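# Hang the long rail's end hooks on two posts

## Task

Lift the long rail onto the two posts so that the hook at each of its ends sits fully down in the slot marked in red. When finished, the posts must bear the rail's weight, and only the posts and the robot may be in contact with it. The rail must stay up on its own: if a gripper is still touching it, removing the robot must not let it roll or drop noticeably. A placement that holds only because the robot supports it is not complete.

## Robot and tools

Robot: two arms, left_arm and right_arm, mounted on opposite sides of a table; left_arm's base is on the +y side. The names do not describe which side of any image an arm appears on. Each arm ends in a parallel gripper whose fingers point along the gripper's own +x axis and close along its y axis. The reported end_effector_position is the spot between the finger pads, roughly 3 to 4 cm short of the fingertips.

Frame: one scene frame for everything. Origin at the table centre, +z up, table surface at z = +0.020 m. Positions are in metres, orientations are quaternions written w first (qw, qx, qy, qz).

The command row: every motion command uses rows of exactly 16 numbers, even when one arm is idle. Numbers 1-8 belong to left_arm, 9-16 to right_arm, each block ordered x, y, z, qw, qx, qy, qz, opening. x, y, z and the quaternion are an absolute target pose for that gripper in the scene frame, not an offset. Opening runs from -1 to 1: +1 is fully open (0.088 m), empty fingers touch at about -0.80, and values below that close no further. Full close takes at least about 0.5 s. To hold a part, command an opening roughly 0.07 under the grip_measured value seen while squeezing; a smaller gap gives a lighter grip. An arm meant to stay still should be sent the exact pose from the last result before it stopped, plus its intended opening, in every call; reuse your own commanded quaternion rather than the drifted reported one.

Tools:
- execute_actions {"actions": [...], "pictures": bool}. An empty list just reports the state. One action {"rows": [[16 numbers], ...], "steps": n} runs n control steps of 1/30 s (n at most 15, default 15); each row covers one step and the final row repeats for remaining steps. One wait {"steps": n} (n up to 300) sends nothing and returns n steps after the previous result, your reply time included. A target more than 0.6 m from an arm's last reported position along any of its gripper axes is rejected and nothing moves.
- move {"target": [16 numbers], "speed": m/s}. Drives both grippers in straight lines to their target poses, finishing together, in 0.5 to 10 s; longer paths are cut off at 10 s. Speed is 0.002 to 0.5 (default 0.25); rotation is capped at twice that in rad/s. Openings are applied at the start. It does not avoid obstacles or the other arm, grippers can lag, wander and overshoot speed, especially near full reach. Faster contact and targets deeper past contact press harder. Its extra "move:" line gives the outcome (done, off_target, moving, held, fault), any limits (paced = target clipped; held = some steps blocked, after which the arm may jump fast) and each gripper's remaining distance.
- wait {"seconds": 0 to 10}: lets time pass with no new command.
- zoom_image {"camera": name, "region": [x0, y0, x1, y1]}: enlarges part of that camera's latest image; pixel coordinates from the top-left, region no bigger than 504 by 504. Cameras: cam_head_left, cam_head_right, cam_high, cam_low, cam_left_wrist, cam_right_wrist, all 504x504.
- finished_scene {"scene": number}: closes the current scene irreversibly and grades it; the rail must already hang correctly and stay so. Ending a reply without any tool call also ends the run.

Controller behaviour: each step the commanded pose is limited to 70 mm and 16 degrees from the measured pose, then solved by damped IK with position favoured over orientation. After an action ends, an arm continues only to its last clipped pose, so distant targets need several calls; compare the result pose with your goal and send the rest. Joint friction can leave the gripper short or slightly tilted, and tiny moves may not happen; check position and orientation after each move and correct tilt. Printed hand positions grow less accurate at long reach. The simulation keeps running while you think and write.

Reading results: the state line lists each arm's position, quaternion and velocities. grip_measured is finger opening on the command scale (about 1 mm bias per gripper; squeezing a hard part reads up to 0.061 narrower). grip_effort_n is motor effort in newtons, negative closing, limit near 83 N; it stays nonzero from friction when idle. "pose unreachable" and HELD mark steps the clearance check altered or blocked. "Hand target" shows the pose the controller is now driving to. Joint torques and external torque estimates are noisy and include friction and held weight.

Avoid: knocking anything off the table (instant failure); arms colliding or pushing on each other; drops, slips, slams and hard pushes. Contact torque reaching a joint's load limit (waist 18.2, shoulder 22.5, elbow 22.4, wrist pitch 5.92, wrist yaw 5.9, wrist roll 5.54 N m, held weight included) freezes that arm for 10 s. Holding loads heats motors: MOTOR HOT appears from 50 °C, and at 95 °C an OVER-TEMPERATURE FAULT holds the arm, which may lose power and go limp if it does not cool. Occasional brief external tugs on held parts or pushes on loose ones can happen.

Each tool is called after "Request:" as a command line: name --argument value for each argument, lists and objects as JSON in quotes; but a table of rows of numbers goes row by row, as --pt "numbers of a row", without its own name.

## Session

Request:
execute_actions --actions '[]'

Scene clock: 0.00 s of 5400.00 s.
left_arm: end_effector_position=(+0.2284, +0.2961, +0.1860) grip_measured=+0.991 grip_effort_n=n/a end_effector_quat_wxyz=(+0.655, +0.443, +0.561, -0.244) end_effector_velocity=(+0.002, +0.004, +0.001) end_effector_angular_velocity=(+0.018, -0.016, -0.006) | right_arm: end_effector_position=(+0.1104, -0.0336, +0.3120) grip_measured=+0.987 grip_effort_n=n/a end_effector_quat_wxyz=(+0.617, -0.003, +0.495, +0.612) end_effector_velocity=(-0.001, -0.002, +0.002) end_effector_angular_velocity=(+0.001, +0.000, +0.007)
Joint positions: left_arm=[ 0.263  1.432  0.971 -1.171 -0.307 -0.125  0.088] | right_arm=[-0.781  1.727  1.572 -0.626 -0.508  0.42   0.087]
Joint velocities: left_arm=[ 0.002 -0.002 -0.002 -0.007 -0.022  0.007 -0.   ] | right_arm=[-0.002 -0.007 -0.002 -0.007 -0.007 -0.007 -0.   ]
Joint torques (N m, as the arm reports them, + toward a larger angle): no reading
External joint torques (N m, as the arm's controller estimates them; a push from outside toward a larger angle lowers the number): no reading
Motor temperatures (°C, as the motors report them): left_arm=[25 32 24 24 21 22] | right_arm=[23 28 26 24 25 21]
Heat: left arm: hottest shoulder 32 °C (+0.0 °C/min); right arm: hottest shoulder 28 °C (+0.0 °C/min).
Hand target (left_arm): +0.228, +0.296, +0.186; +0.655, +0.443, +0.561, -0.244
Hand target (right_arm): +0.110, -0.034, +0.312; +0.617, -0.003, +0.495, +0.612

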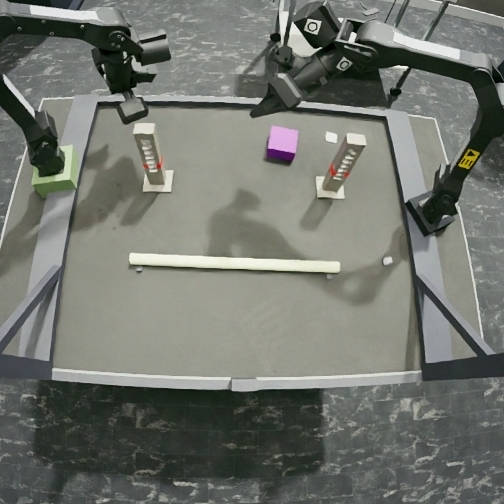

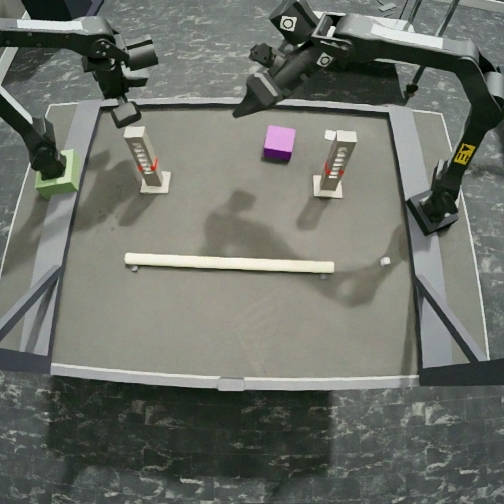

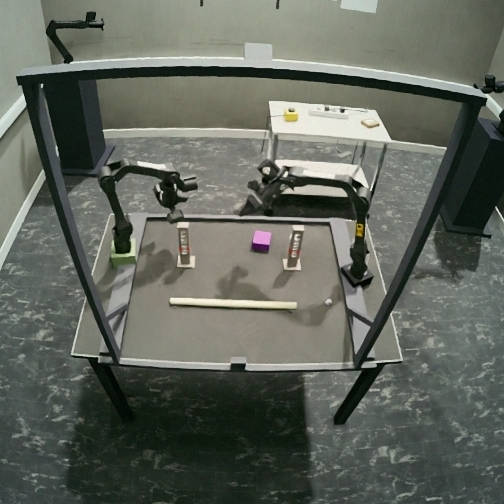

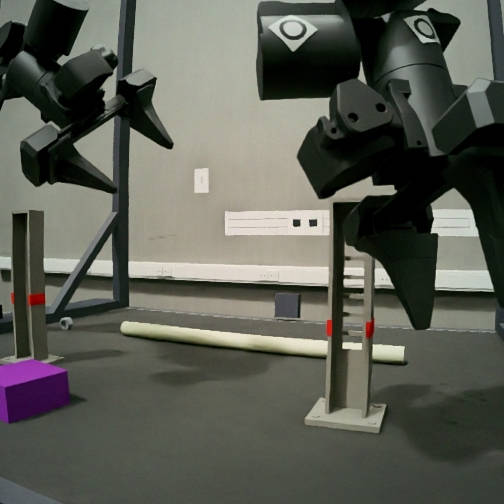

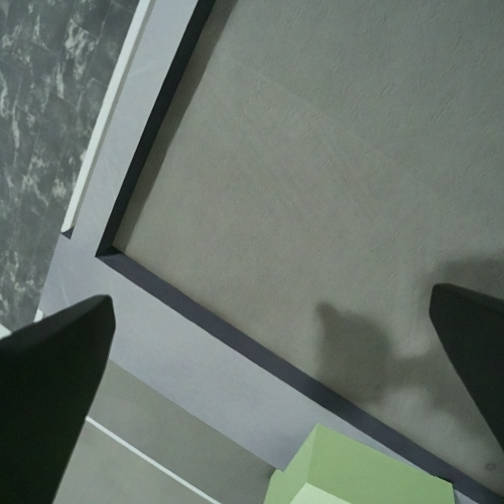

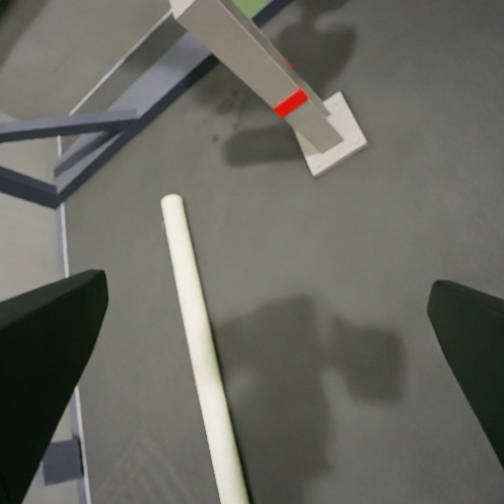

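Request:
zoom_image --camera "cam_head_left" --region '[110, 240, 190, 290]'

Request:
zoom_image --camera "cam_head_left" --region '[290, 245, 370, 295]'

Request:
zoom_image --camera "cam_high" --region '[150, 215, 340, 320]'

Region (110, 240, 190, 290) of cam_head_left's 504x504 image, scaled by 6.300, with more detail than that image has; it fills the top 315 rows of this view, and the rest is white.

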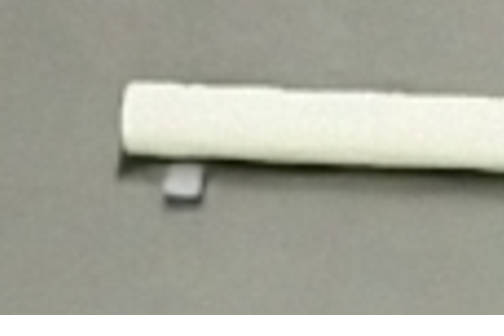

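Region (290, 245, 370, 295) of cam_head_left's 504x504 image, scaled by 6.300, with more detail than that image has; it fills the top 315 rows of this view, and the rest is white.

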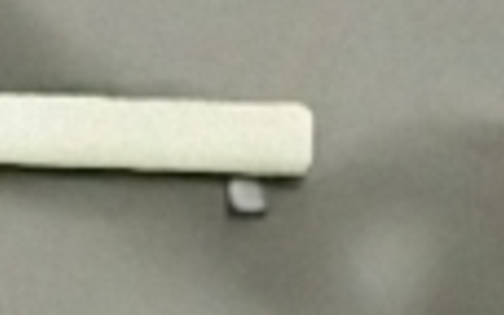

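Region (150, 215, 340, 320) of cam_high's 504x504 image, scaled by 2.653, with more detail than that image has; it fills the top 279 rows of this view, and the rest is white.

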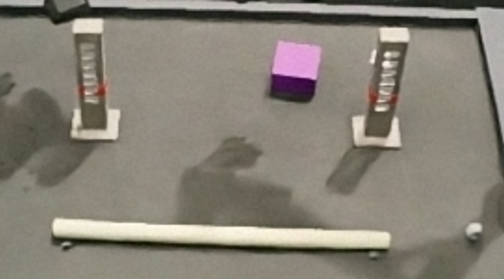

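Request:
move --target '[0.17,0.26,0.32,0.5,0.5,0.5,-0.5,1,-0.06,-0.102,0.2,0.5,-0.5,0.5,0.5,1]' --speed 0.3

Request:
move --target '[-0.06,0.14,0.30,0.5,0.5,0.5,-0.5,1,-0.115,-0.102,0.12,0.5,-0.5,0.5,0.5,1]' --speed 0.3

Request:
move --target '[-0.115,0.133,0.075,0.5,0.5,0.5,-0.5,1,-0.115,-0.102,0.068,0.5,-0.5,0.5,0.5,1]' --speed 0.2

Scene clock: 20.23 s of 5400.00 s.
left_arm: end_effector_position=(+0.1711, +0.2618, +0.3147) grip_measured=+0.991 grip_effort_n=1.2 end_effector_quat_wxyz=(+0.531, +0.485, +0.472, -0.510) end_effector_velocity=(-0.001, +0.002, -0.000) end_effector_angular_velocity=(+0.009, -0.003, +0.015) | right_arm: end_effector_position=(-0.0597, -0.1043, +0.2003) grip_measured=+0.987 grip_effort_n=3.0 end_effector_quat_wxyz=(+0.496, -0.498, +0.500, +0.505) end_effector_velocity=(-0.003, +0.004, +0.009) end_effector_angular_velocity=(+0.025, +0.013, +0.024)
Joint positions: left_arm=[ 0.167  1.371  1.465 -1.575 -0.005  0.321  0.088] | right_arm=[-0.221  2.024  1.828 -1.371 -0.01   0.198  0.087]
Joint velocities: left_arm=[-0.007 -0.002 -0.002 -0.007 -0.007 -0.022 -0.   ] | right_arm=[ 0.002 -0.002  0.032 -0.007 -0.007 -0.022  0.   ]
Joint torques (N m, as the arm reports them, + toward a larger angle): left_arm=[-0.3  -5.79  8.12  0.7   0.1   0.2 ] | right_arm=[ 0.07 -6.74  7.16  0.25  0.15  0.05]
External joint torques (N m, as the arm's controller estimates them; a push from outside toward a larger angle lowers the number): left_arm=[-0.3  -1.93  2.84  0.25  0.1   0.2 ] | right_arm=[-0.07  1.96  1.67 -0.08  0.17  0.06]
Motor temperatures (°C, as the motors report them): left_arm=[25 32 26 24 21 22] | right_arm=[23 31 29 25 25 21]
Heat: left arm: hottest shoulder 32 °C (+0.0 °C/min); right arm: hottest shoulder 31 °C (+8.9 °C/min).
Hand target (left_arm): +0.170, +0.261, +0.319; +0.533, +0.482, +0.466, -0.516
Hand target (right_arm): -0.060, -0.101, +0.200; +0.498, -0.499, +0.499, +0.503
Off the commanded pose (left_arm): 0.006 m, 5 deg.
Off the commanded pose (right_arm): 0.002 m, 1 deg.
joint sent to its limit (left arm) — the command would take joint 4 (wrist pitch) past its lower limit, so that joint was sent only as far as its limit.
After step 90, 15.07 s passed at rest.
move: off_target (left_arm)

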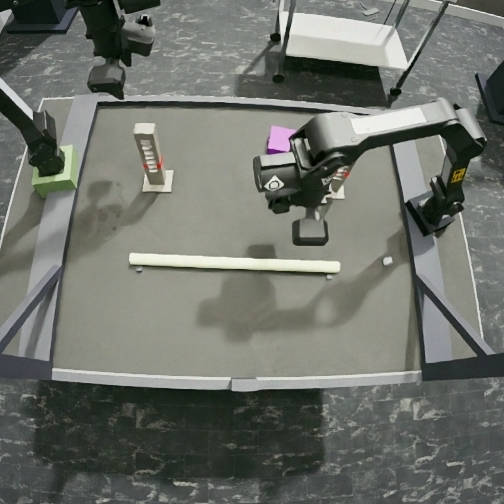

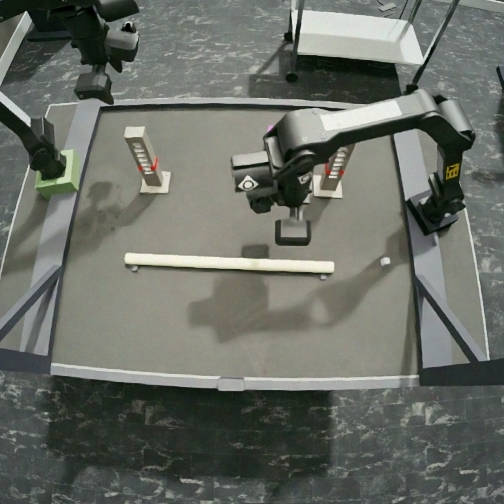

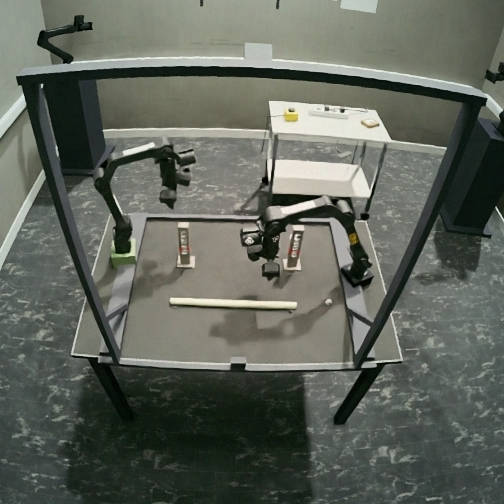

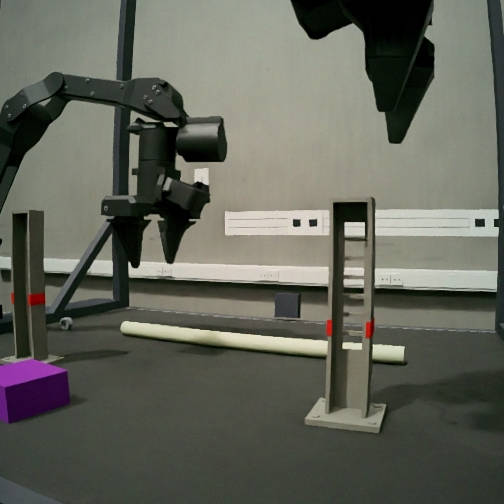

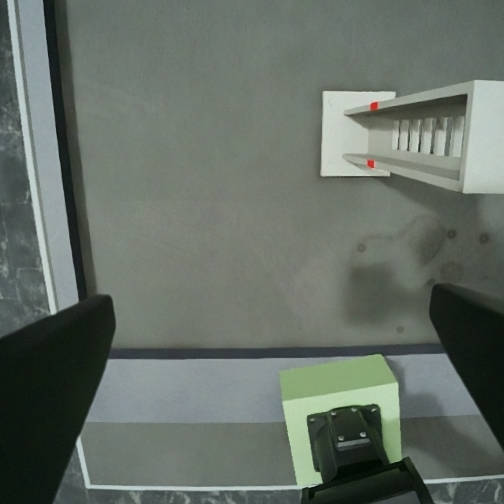

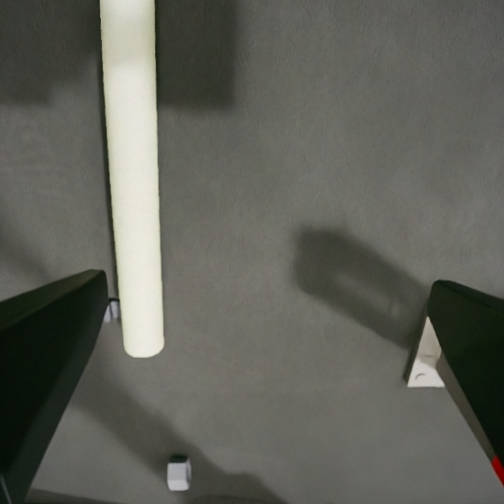

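Scene clock: 21.67 s of 5400.00 s.
left_arm: end_effector_position=(-0.0582, +0.1435, +0.2998) grip_measured=+0.991 grip_effort_n=1.2 end_effector_quat_wxyz=(+0.510, +0.477, +0.487, -0.524) end_effector_velocity=(-0.001, +0.002, -0.002) end_effector_angular_velocity=(+0.014, +0.002, +0.004) | right_arm: end_effector_position=(-0.1161, -0.0990, +0.1270) grip_measured=+0.987 grip_effort_n=3.0 end_effector_quat_wxyz=(+0.500, -0.494, +0.498, +0.508) end_effector_velocity=(-0.001, -0.003, +0.000) end_effector_angular_velocity=(-0.014, +0.018, +0.020)
Joint positions: left_arm=[-0.604  1.92   1.998 -1.575 -0.007 -0.437  0.088] | right_arm=[-0.086  2.119  1.68  -1.113 -0.006  0.334  0.087]
Joint velocities: left_arm=[-0.002  0.002 -0.002 -0.007  0.007 -0.007 -0.   ] | right_arm=[-0.002 -0.002 -0.002 -0.007 -0.022 -0.022 -0.   ]
Joint torques (N m, as the arm reports them, + toward a larger angle): left_arm=[ 0.07 -8.65  8.16  0.61  0.06 -0.14] | right_arm=[ 0.23 -7.16  4.34  0.63  0.15  0.19]
External joint torques (N m, as the arm's controller estimates them; a push from outside toward a larger angle lowers the number): left_arm=[ 0.05 -0.89  2.85  0.17  0.1  -0.14] | right_arm=[ 0.2   2.2  -1.16  0.28  0.15  0.19]
Motor temperatures (°C, as the motors report them): left_arm=[25 32 26 24 21 22] | right_arm=[23 32 29 25 25 21]
Heat: left arm: hottest shoulder 32 °C (+0.0 °C/min); right arm: hottest shoulder 32 °C (+11.1 °C/min).
Hand target (left_arm): -0.060, +0.142, +0.300; +0.510, +0.475, +0.489, -0.525
Hand target (right_arm): -0.115, -0.101, +0.120; +0.500, -0.500, +0.500, +0.500
Off the commanded pose (left_arm): 0.004 m, 4 deg.
Off the commanded pose (right_arm): 0.008 m, 1 deg.
joint sent to its limit (left arm) — the command would take joint 4 (wrist pitch) past its lower limit, so that joint was sent only as far as its limit.
move: off_target (left_arm)

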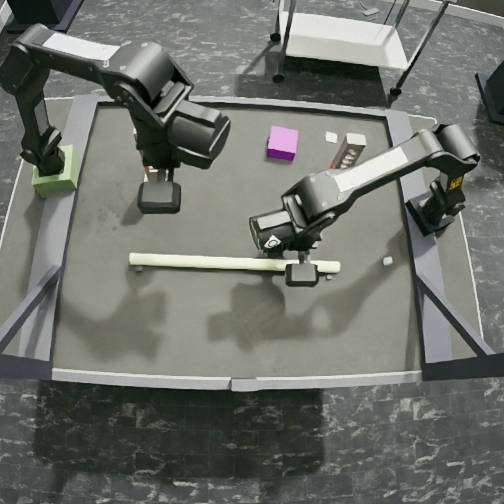

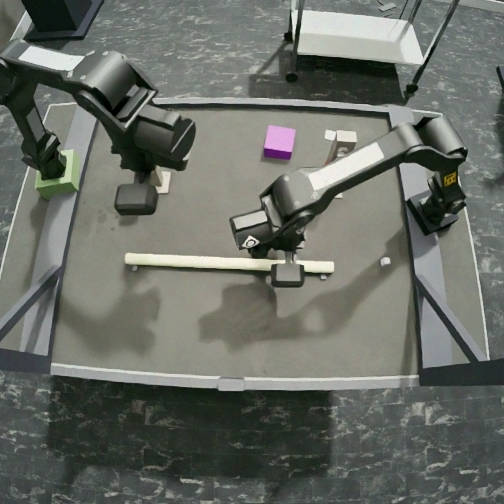

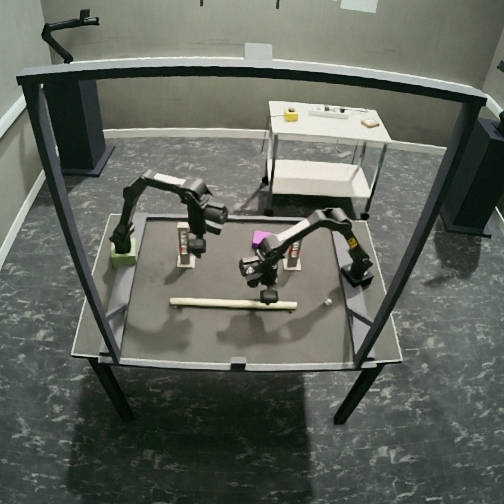

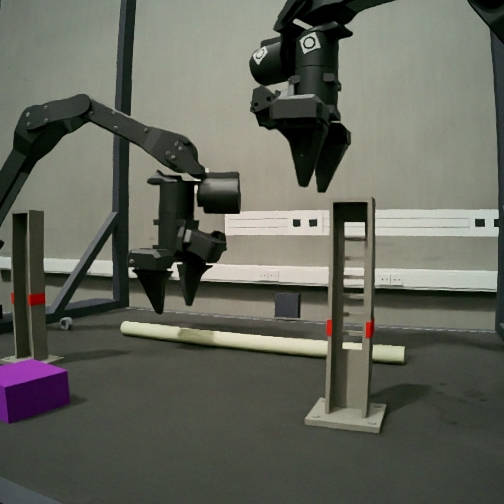

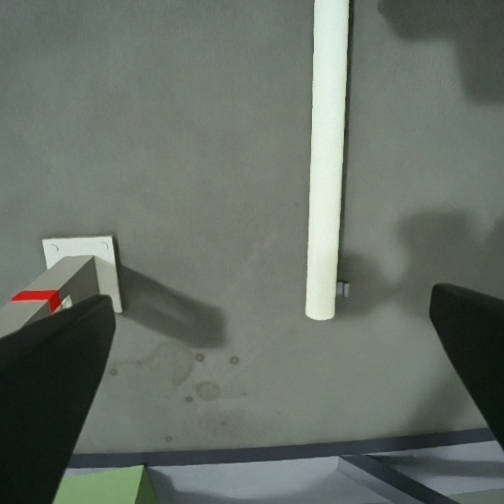

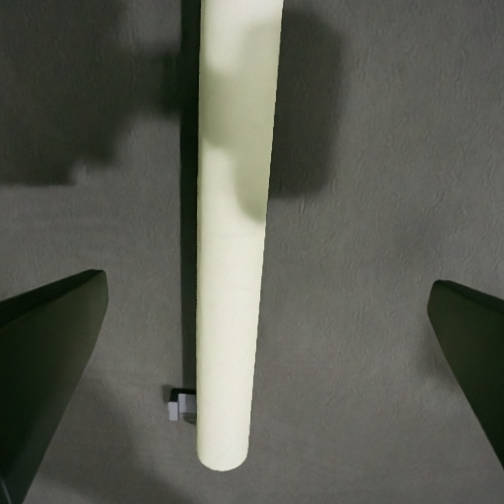

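Scene clock: 23.27 s of 5400.00 s.
left_arm: end_effector_position=(-0.1147, +0.1310, +0.0783) grip_measured=+0.991 grip_effort_n=0.7 end_effector_quat_wxyz=(+0.502, +0.499, +0.497, -0.503) end_effector_velocity=(-0.000, -0.001, -0.001) end_effector_angular_velocity=(-0.006, -0.005, +0.005) | right_arm: end_effector_position=(-0.1164, -0.0979, +0.0753) grip_measured=+0.987 grip_effort_n=3.0 end_effector_quat_wxyz=(+0.500, -0.494, +0.498, +0.508) end_effector_velocity=(-0.002, +0.005, +0.002) end_effector_angular_velocity=(+0.023, +0.015, +0.020)
Joint positions: left_arm=[-0.717  2.196  1.513 -0.881 -0.005 -0.552  0.088] | right_arm=[-0.086  2.18   1.564 -0.934 -0.006  0.334  0.087]
Joint velocities: left_arm=[-0.002  0.002 -0.002  0.007 -0.007 -0.007 -0.   ] | right_arm=[-0.002 -0.002  0.002  0.022 -0.007 -0.022 -0.   ]
Joint torques (N m, as the arm reports them, + toward a larger angle): left_arm=[ -0.31 -10.4    5.6    0.7    0.11  -0.15] | right_arm=[ 0.26 -7.29  4.06  0.64  0.15  0.2 ]
External joint torques (N m, as the arm's controller estimates them; a push from outside toward a larger angle lowers the number): left_arm=[-0.37 -1.22  0.59  0.36  0.16 -0.15] | right_arm=[ 0.25  2.18 -1.24  0.26  0.14  0.21]
Motor temperatures (°C, as the motors report them): left_arm=[25 32 26 24 21 22] | right_arm=[23 32 29 25 25 21]
Heat: left arm: hottest shoulder 32 °C (+0.0 °C/min); right arm: hottest shoulder 32 °C (+10.3 °C/min).
Hand target (left_arm): -0.115, +0.133, +0.075; +0.500, +0.500, +0.499, -0.500
Hand target (right_arm): -0.115, -0.101, +0.068; +0.500, -0.500, +0.500, +0.500
Off the commanded pose (left_arm): 0.004 m, 1 deg.
Off the commanded pose (right_arm): 0.008 m, 1 deg.
move: done

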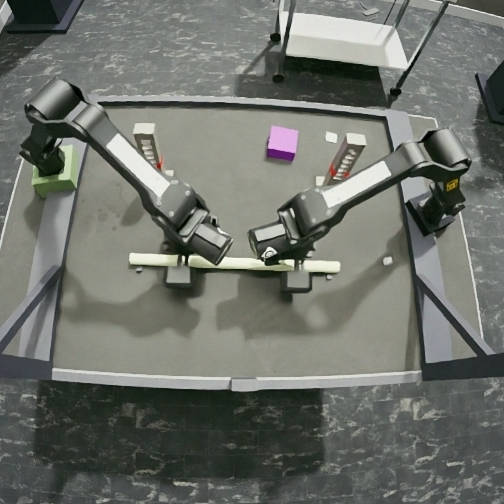

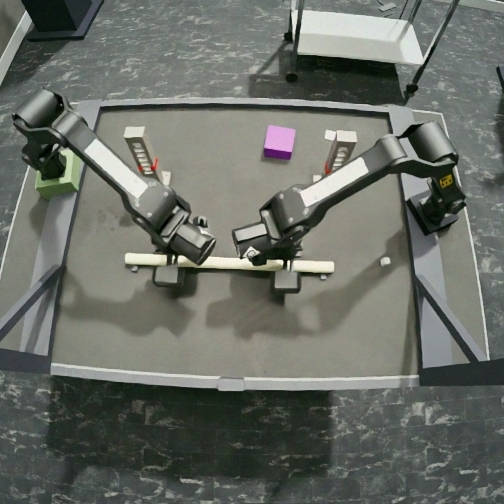

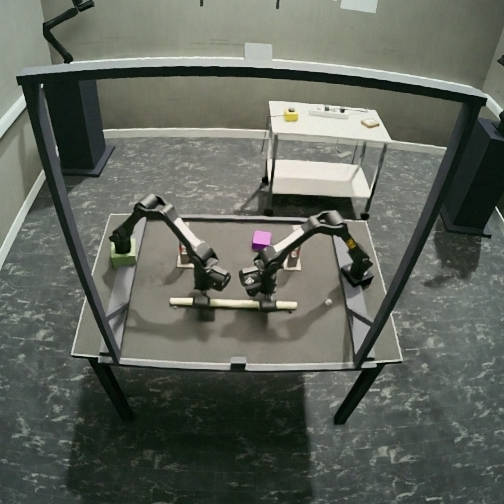

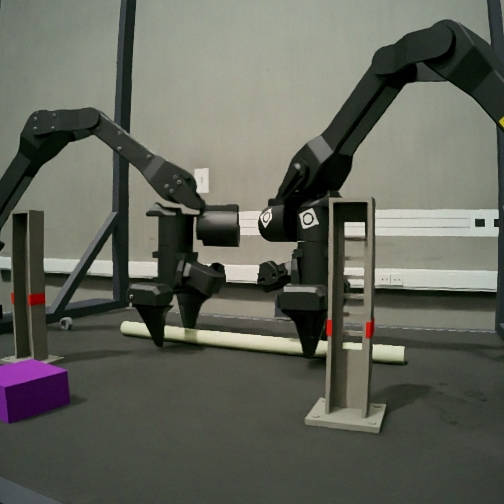

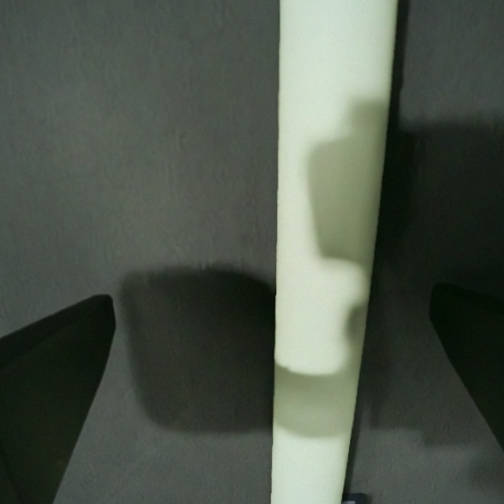

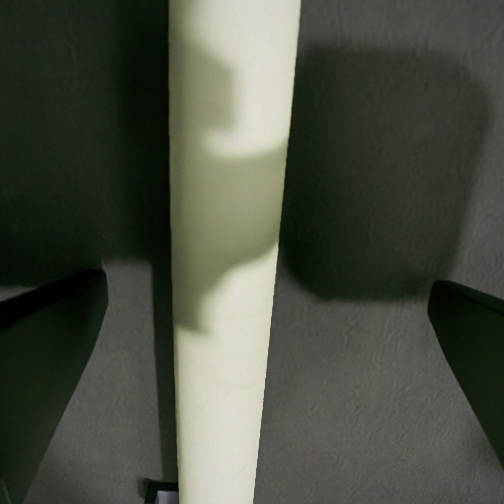

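Request:
move --target '[-0.073,0.147,0.074,0.5,0.5,0.5,-0.5,1,-0.073,-0.110,0.072,0.5,-0.5,0.5,0.5,1]' --speed 0.04

Scene clock: 26.67 s of 5400.00 s.
left_arm: end_effector_position=(-0.0738, +0.1462, +0.0702) grip_measured=+0.991 grip_effort_n=0.7 end_effector_quat_wxyz=(+0.501, +0.503, +0.500, -0.496) end_effector_velocity=(+0.000, +0.004, +0.001) end_effector_angular_velocity=(+0.003, -0.010, -0.000) | right_arm: end_effector_position=(-0.0759, -0.1087, +0.0686) grip_measured=+0.987 grip_effort_n=3.0 end_effector_quat_wxyz=(+0.498, -0.500, +0.504, +0.498) end_effector_velocity=(-0.002, -0.001, +0.001) end_effector_angular_velocity=(+0.002, +0.023, +0.005)
Joint positions: left_arm=[-0.644  2.11   1.335 -0.804 -0.003 -0.484  0.088] | right_arm=[-0.176  2.133  1.458 -0.902 -0.006  0.252  0.087]
Joint velocities: left_arm=[-0.007 -0.007 -0.007 -0.007 -0.007 -0.007 -0.   ] | right_arm=[-0.002 -0.007 -0.007  0.007 -0.022 -0.007  0.   ]
Joint torques (N m, as the arm reports them, + toward a larger angle): left_arm=[  0.18 -12.43   4.46   0.61   0.05   0.14] | right_arm=[-0.32 -9.48  3.55  0.56  0.21 -0.21]
External joint torques (N m, as the arm's controller estimates them; a push from outside toward a larger angle lowers the number): left_arm=[ 0.29 -3.93 -0.28  0.33  0.08  0.14] | right_arm=[-0.28 -0.49 -1.53  0.24  0.22 -0.21]
Motor temperatures (°C, as the motors report them): left_arm=[25 34 26 24 21 22] | right_arm=[23 33 29 25 24 21]
Heat: left arm: hottest shoulder 34 °C (+4.5 °C/min); right arm: hottest shoulder 33 °C (+11.2 °C/min).
Hand target (left_arm): -0.073, +0.147, +0.074; +0.500, +0.500, +0.500, -0.500
Hand target (right_arm): -0.073, -0.110, +0.072; +0.500, -0.501, +0.500, +0.500
Off the commanded pose (left_arm): 0.004 m, 1 deg.
Off the commanded pose (right_arm): 0.005 m, 1 deg.
move: done

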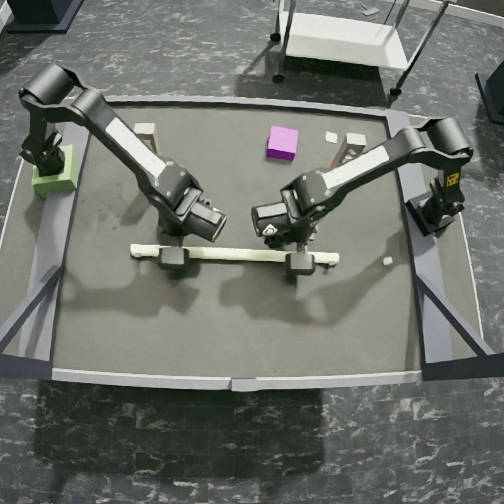

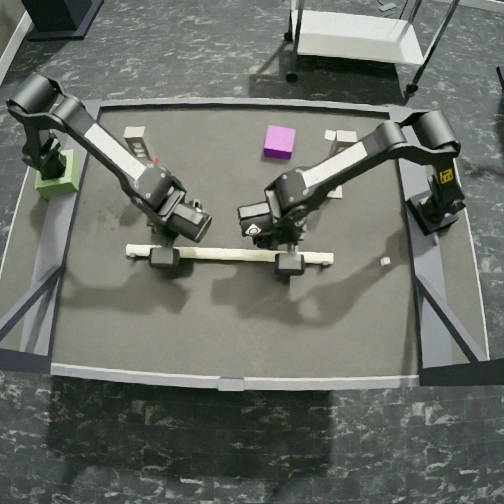

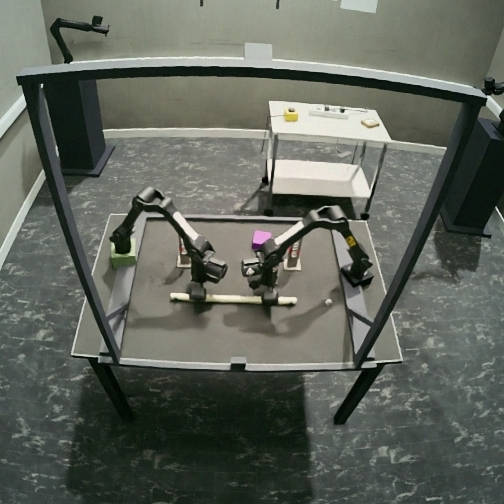

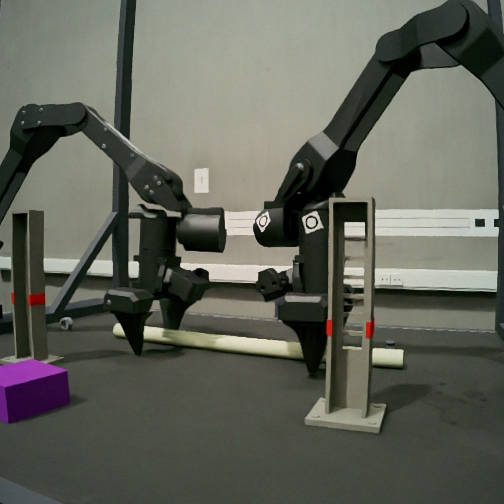

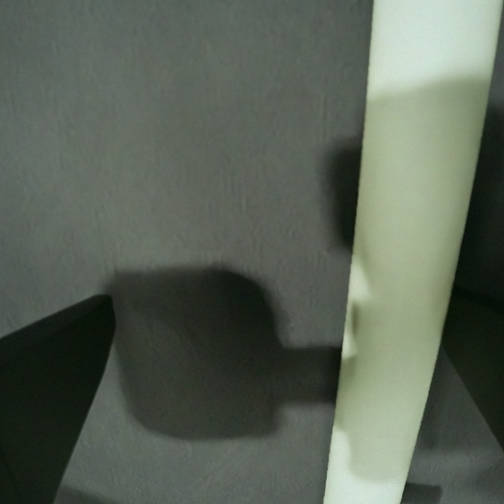

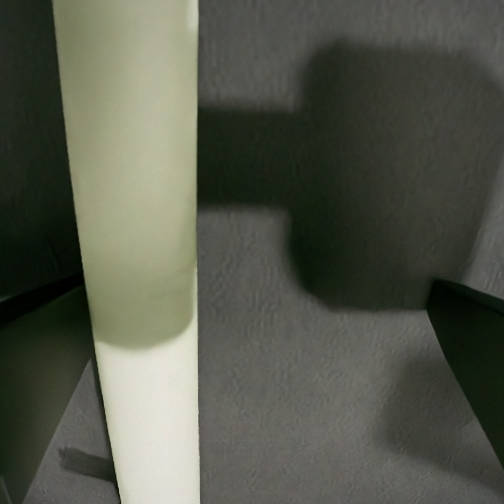

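Request:
move --target '[-0.058,0.147,0.086,0.5,0.5,0.5,-0.5,1,-0.059,-0.110,0.084,0.5,-0.5,0.5,0.5,1]' --speed 0.04

Request:
zoom_image --camera "cam_low" --region '[90, 300, 430, 390]'

Scene clock: 29.67 s of 5400.00 s.
left_arm: end_effector_position=(-0.0591, +0.1457, +0.0826) grip_measured=+0.991 grip_effort_n=1.2 end_effector_quat_wxyz=(+0.501, +0.502, +0.500, -0.497) end_effector_velocity=(+0.003, +0.005, +0.000) end_effector_angular_velocity=(+0.017, -0.016, +0.005) | right_arm: end_effector_position=(-0.0609, -0.1089, +0.0794) grip_measured=+0.987 grip_effort_n=3.0 end_effector_quat_wxyz=(+0.498, -0.500, +0.504, +0.498) end_effector_velocity=(+0.002, -0.000, +0.001) end_effector_angular_velocity=(-0.001, -0.008, +0.005)
Joint positions: left_arm=[-0.608  2.064  1.318 -0.83  -0.003 -0.447  0.088] | right_arm=[-0.213  2.104  1.458 -0.932 -0.005  0.217  0.087]
Joint velocities: left_arm=[-0.002 -0.002 -0.002 -0.022 -0.007 -0.007  0.   ] | right_arm=[-0.002 -0.002  0.002 -0.007  0.007 -0.007 -0.   ]
Joint torques (N m, as the arm reports them, + toward a larger angle): left_arm=[  0.18 -12.16   4.94   0.54   0.07   0.14] | right_arm=[-0.17 -9.5   4.11  0.26  0.15 -0.18]
External joint torques (N m, as the arm's controller estimates them; a push from outside toward a larger angle lowers the number): left_arm=[ 0.23 -3.87  0.08  0.24  0.1   0.14] | right_arm=[-0.15 -0.7  -0.98 -0.04  0.14 -0.18]
Motor temperatures (°C, as the motors report them): left_arm=[25 35 26 24 21 22] | right_arm=[23 34 29 25 24 21]
Heat: left arm: hottest shoulder 35 °C (+6.1 °C/min); right arm: hottest shoulder 34 °C (+12.1 °C/min).
Hand target (left_arm): -0.058, +0.147, +0.086; +0.500, +0.500, +0.500, -0.500
Hand target (right_arm): -0.059, -0.110, +0.084; +0.500, -0.500, +0.500, +0.500
Off the commanded pose (left_arm): 0.004 m, 0 deg.
Off the commanded pose (right_arm): 0.005 m, 1 deg.
move: done

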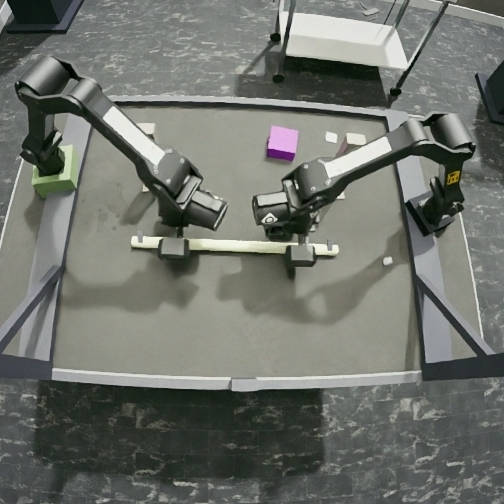

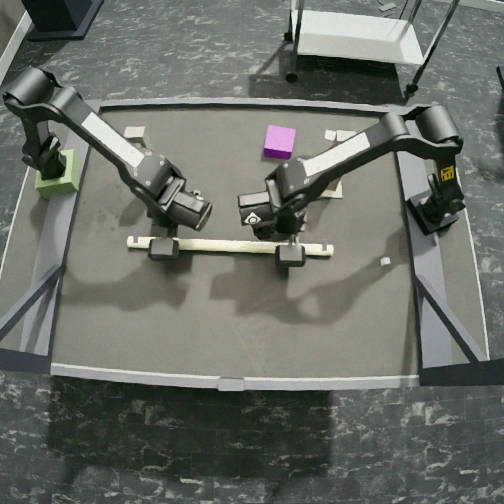

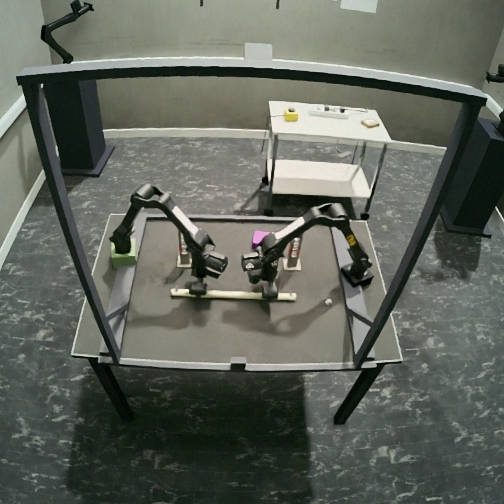

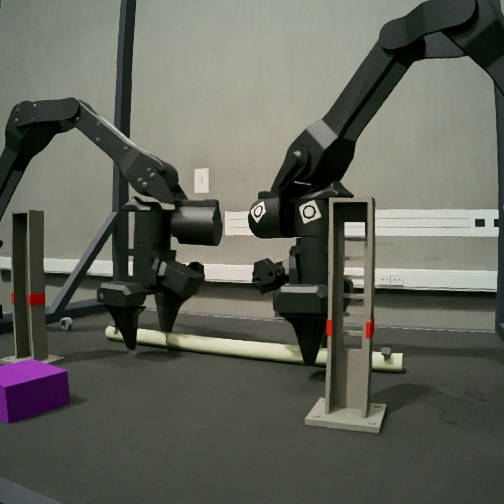

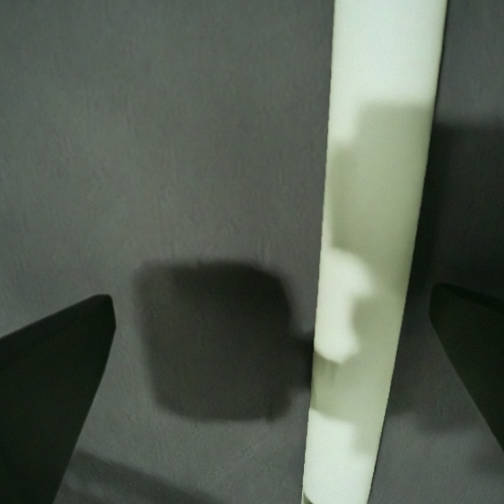

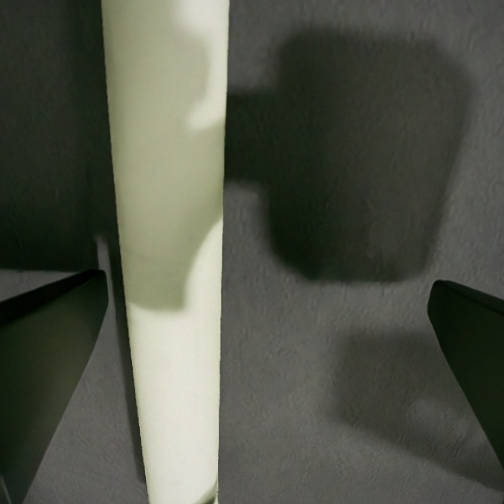

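Region (90, 300, 430, 390) of cam_low's 504x504 image, scaled by 1.482, with more detail than that image has; it fills the top 133 rows of this view, and the rest is white.

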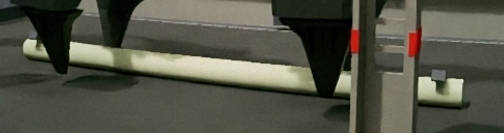

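It is rolling on by itself. Look again.

Request:
execute_actions --actions '[]'

Request:
zoom_image --camera "cam_low" --region '[90, 300, 430, 390]'

Scene clock: 31.23 s of 5400.00 s.
left_arm: end_effector_position=(-0.0591, +0.1459, +0.0825) grip_measured=+0.991 grip_effort_n=0.7 end_effector_quat_wxyz=(+0.501, +0.502, +0.500, -0.497) end_effector_velocity=(+0.001, +0.001, +0.002) end_effector_angular_velocity=(-0.001, -0.008, +0.005) | right_arm: end_effector_position=(-0.0609, -0.1090, +0.0794) grip_measured=+0.987 grip_effort_n=3.0 end_effector_quat_wxyz=(+0.498, -0.500, +0.504, +0.498) end_effector_velocity=(+0.002, -0.002, +0.000) end_effector_angular_velocity=(-0.009, +0.006, -0.015)
Joint positions: left_arm=[-0.608  2.064  1.317 -0.83  -0.003 -0.447  0.088] | right_arm=[-0.213  2.104  1.458 -0.932 -0.005  0.216  0.087]
Joint velocities: left_arm=[-0.002 -0.007 -0.002 -0.007 -0.007 -0.007  0.   ] | right_arm=[-0.007 -0.002 -0.002 -0.007 -0.007  0.007 -0.   ]
Joint torques (N m, as the arm reports them, + toward a larger angle): left_arm=[  0.27 -12.08   4.63   0.47   0.07   0.14] | right_arm=[-0.18 -9.5   4.1   0.25  0.14 -0.2 ]
External joint torques (N m, as the arm's controller estimates them; a push from outside toward a larger angle lowers the number): left_arm=[ 0.27 -3.72 -0.25  0.16  0.1   0.14] | right_arm=[-0.19 -0.57 -1.08 -0.07  0.14 -0.2 ]
Motor temperatures (°C, as the motors report them): left_arm=[25 35 26 24 21 22] | right_arm=[23 34 29 25 24 21]
Heat: left arm: hottest shoulder 35 °C (+5.8 °C/min); right arm: hottest shoulder 34 °C (+11.5 °C/min).
Hand target (left_arm): -0.058, +0.147, +0.086; +0.500, +0.500, +0.500, -0.500
Hand target (right_arm): -0.059, -0.110, +0.084; +0.500, -0.500, +0.500, +0.500
Off the commanded pose (left_arm): 0.004 m, 0 deg.
Off the commanded pose (right_arm): 0.005 m, 1 deg.
Steps of this call (steps 1 to 47: nothing new was sent). Readings (end_effector_position):
1: left_arm (-0.0591, +0.1459, +0.0825) | right_arm (-0.0609, -0.1090, +0.0794)
2: left_arm (-0.0591, +0.1459, +0.0825) | right_arm (-0.0609, -0.1090, +0.0794)
4: left_arm (-0.0591, +0.1459, +0.0825) | right_arm (-0.0609, -0.1090, +0.0794)
8: left_arm (-0.0591, +0.1459, +0.0825) | right_arm (-0.0609, -0.1090, +0.0794)
47: the state above

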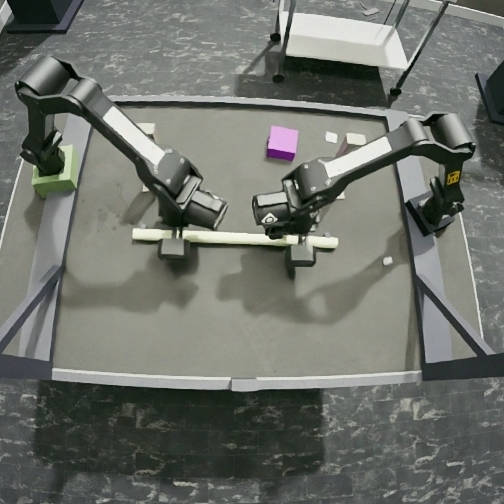

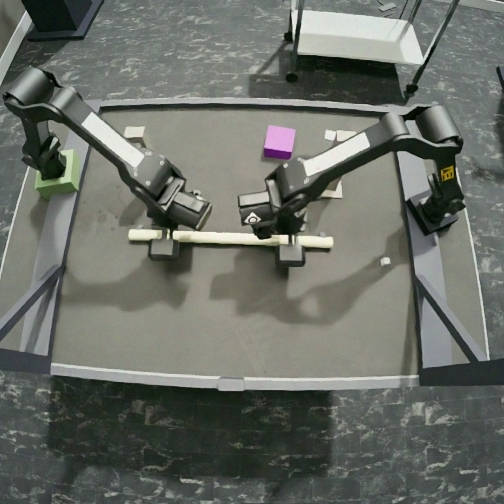

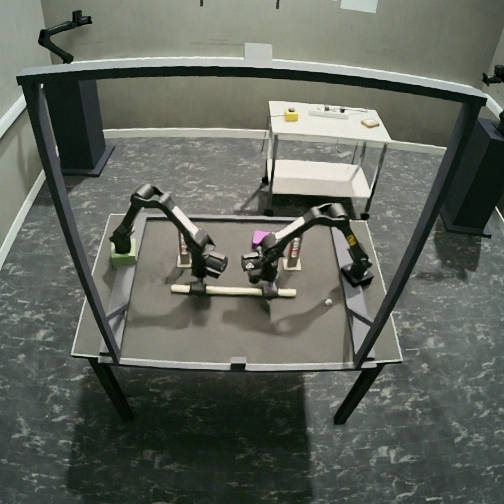

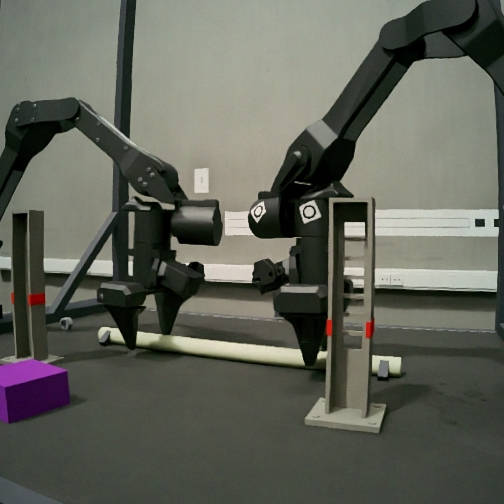

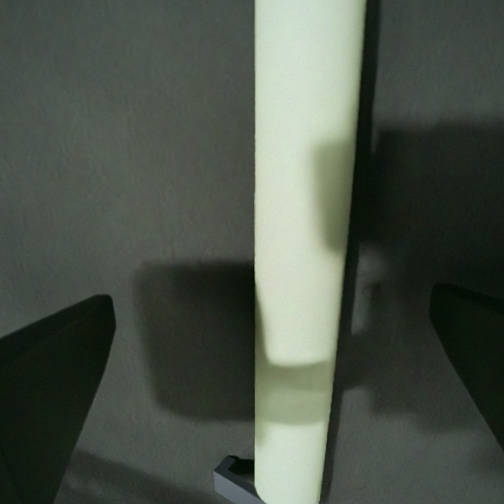

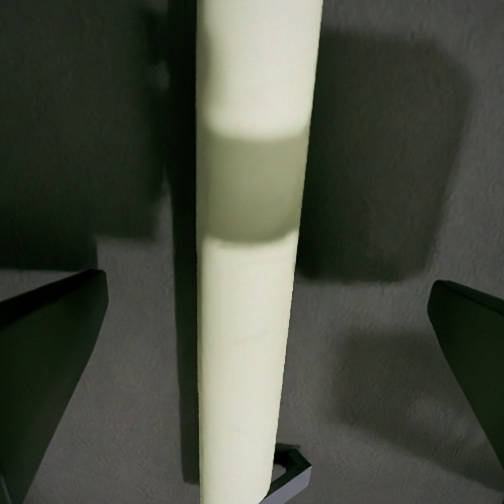

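Region (90, 300, 430, 390) of cam_low's 504x504 image, scaled by 1.482, with more detail than that image has; it fills the top 133 rows of this view, and the rest is white.

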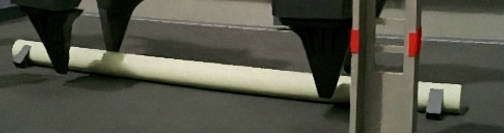

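Request:
move --target '[-0.068,0.142,0.065,0.5,0.5,0.5,-0.5,1,-0.068,-0.105,0.061,0.5,-0.5,0.5,0.5,1]' --speed 0.04

Scene clock: 34.10 s of 5400.00 s.
left_arm: end_effector_position=(-0.0661, +0.1426, +0.0668) grip_measured=+0.991 grip_effort_n=0.7 end_effector_quat_wxyz=(+0.501, +0.501, +0.498, -0.500) end_effector_velocity=(+0.001, +0.002, +0.000) end_effector_angular_velocity=(+0.003, -0.010, +0.020) | right_arm: end_effector_position=(-0.0684, -0.1007, +0.0691) grip_measured=+0.987 grip_effort_n=3.0 end_effector_quat_wxyz=(+0.502, -0.494, +0.496, +0.508) end_effector_velocity=(+0.001, -0.004, -0.001) end_effector_angular_velocity=(-0.010, -0.010, +0.010)
Joint positions: left_arm=[-0.621  2.109  1.317 -0.779 -0.003 -0.457  0.088] | right_arm=[-0.198  2.131  1.456 -0.874 -0.003  0.223  0.087]
Joint velocities: left_arm=[-0.002 -0.002 -0.002 -0.007 -0.007 -0.022  0.   ] | right_arm=[ 0.002 -0.002 -0.007 -0.007  0.007 -0.007  0.   ]
Joint torques (N m, as the arm reports them, + toward a larger angle): left_arm=[-0.14 -9.4   6.37  0.73  0.1  -0.24] | right_arm=[ 0.31 -6.68  3.74  0.65  0.07  0.18]
External joint torques (N m, as the arm's controller estimates them; a push from outside toward a larger angle lowers the number): left_arm=[-0.15 -0.92  1.64  0.43  0.14 -0.24] | right_arm=[ 0.26  2.35 -1.36  0.29  0.07  0.19]
Motor temperatures (°C, as the motors report them): left_arm=[25 36 26 24 21 22] | right_arm=[23 35 29 25 24 21]
Heat: left arm: hottest shoulder 36 °C (+7.0 °C/min); right arm: hottest shoulder 35 °C (+12.3 °C/min).
Hand target (left_arm): -0.068, +0.142, +0.065; +0.500, +0.500, +0.500, -0.500
Hand target (right_arm): -0.068, -0.105, +0.061; +0.500, -0.500, +0.500, +0.500
Off the commanded pose (left_arm): 0.003 m, 0 deg.
Off the commanded pose (right_arm): 0.009 m, 1 deg.
move: off_target (right_arm)

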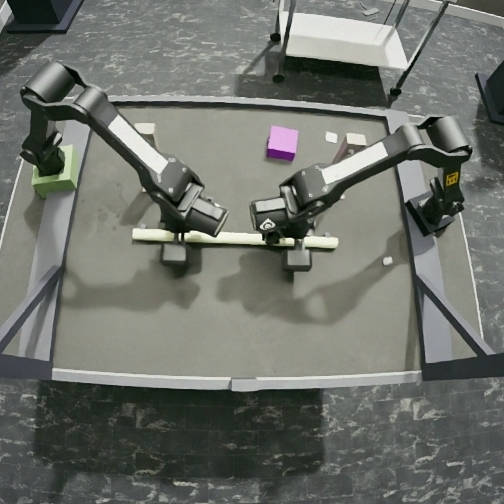

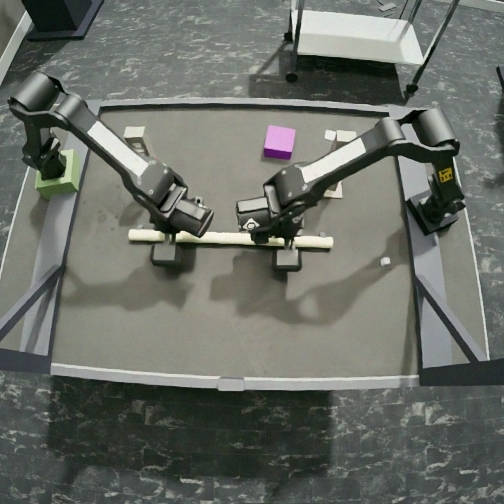

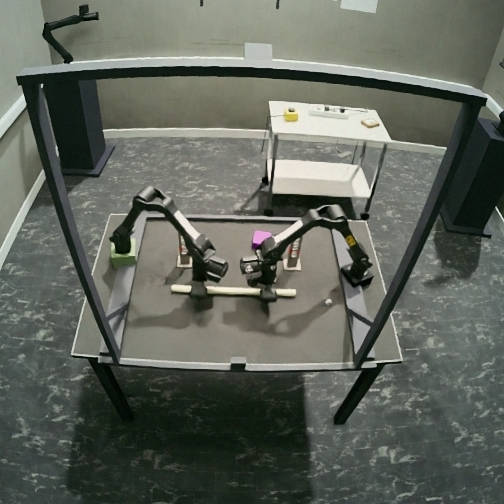

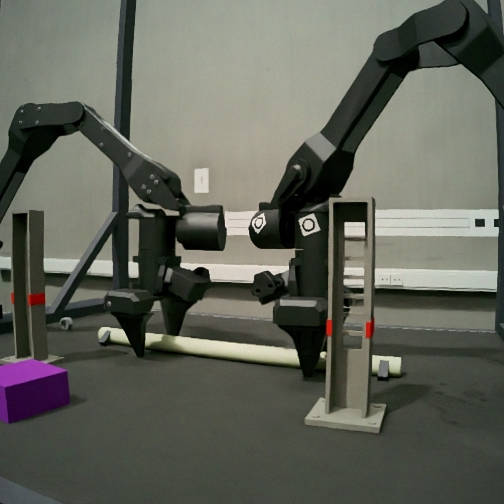

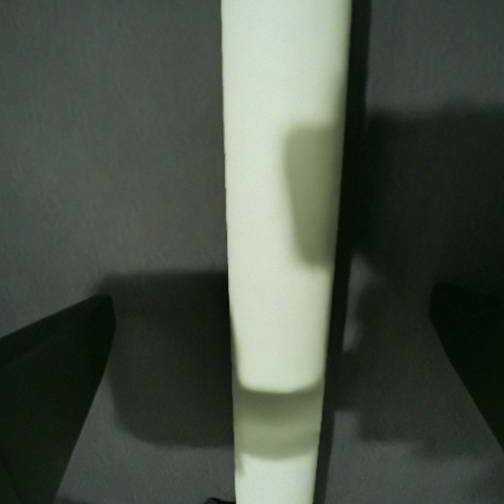

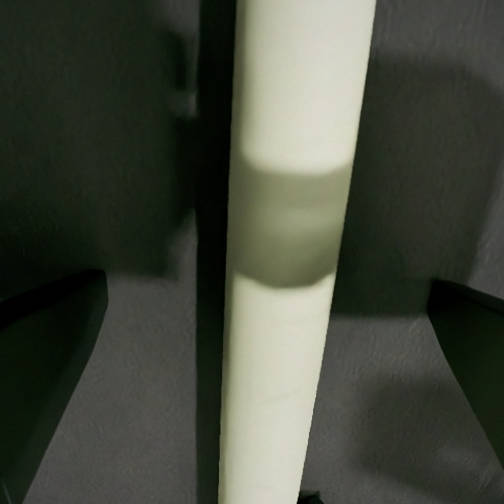

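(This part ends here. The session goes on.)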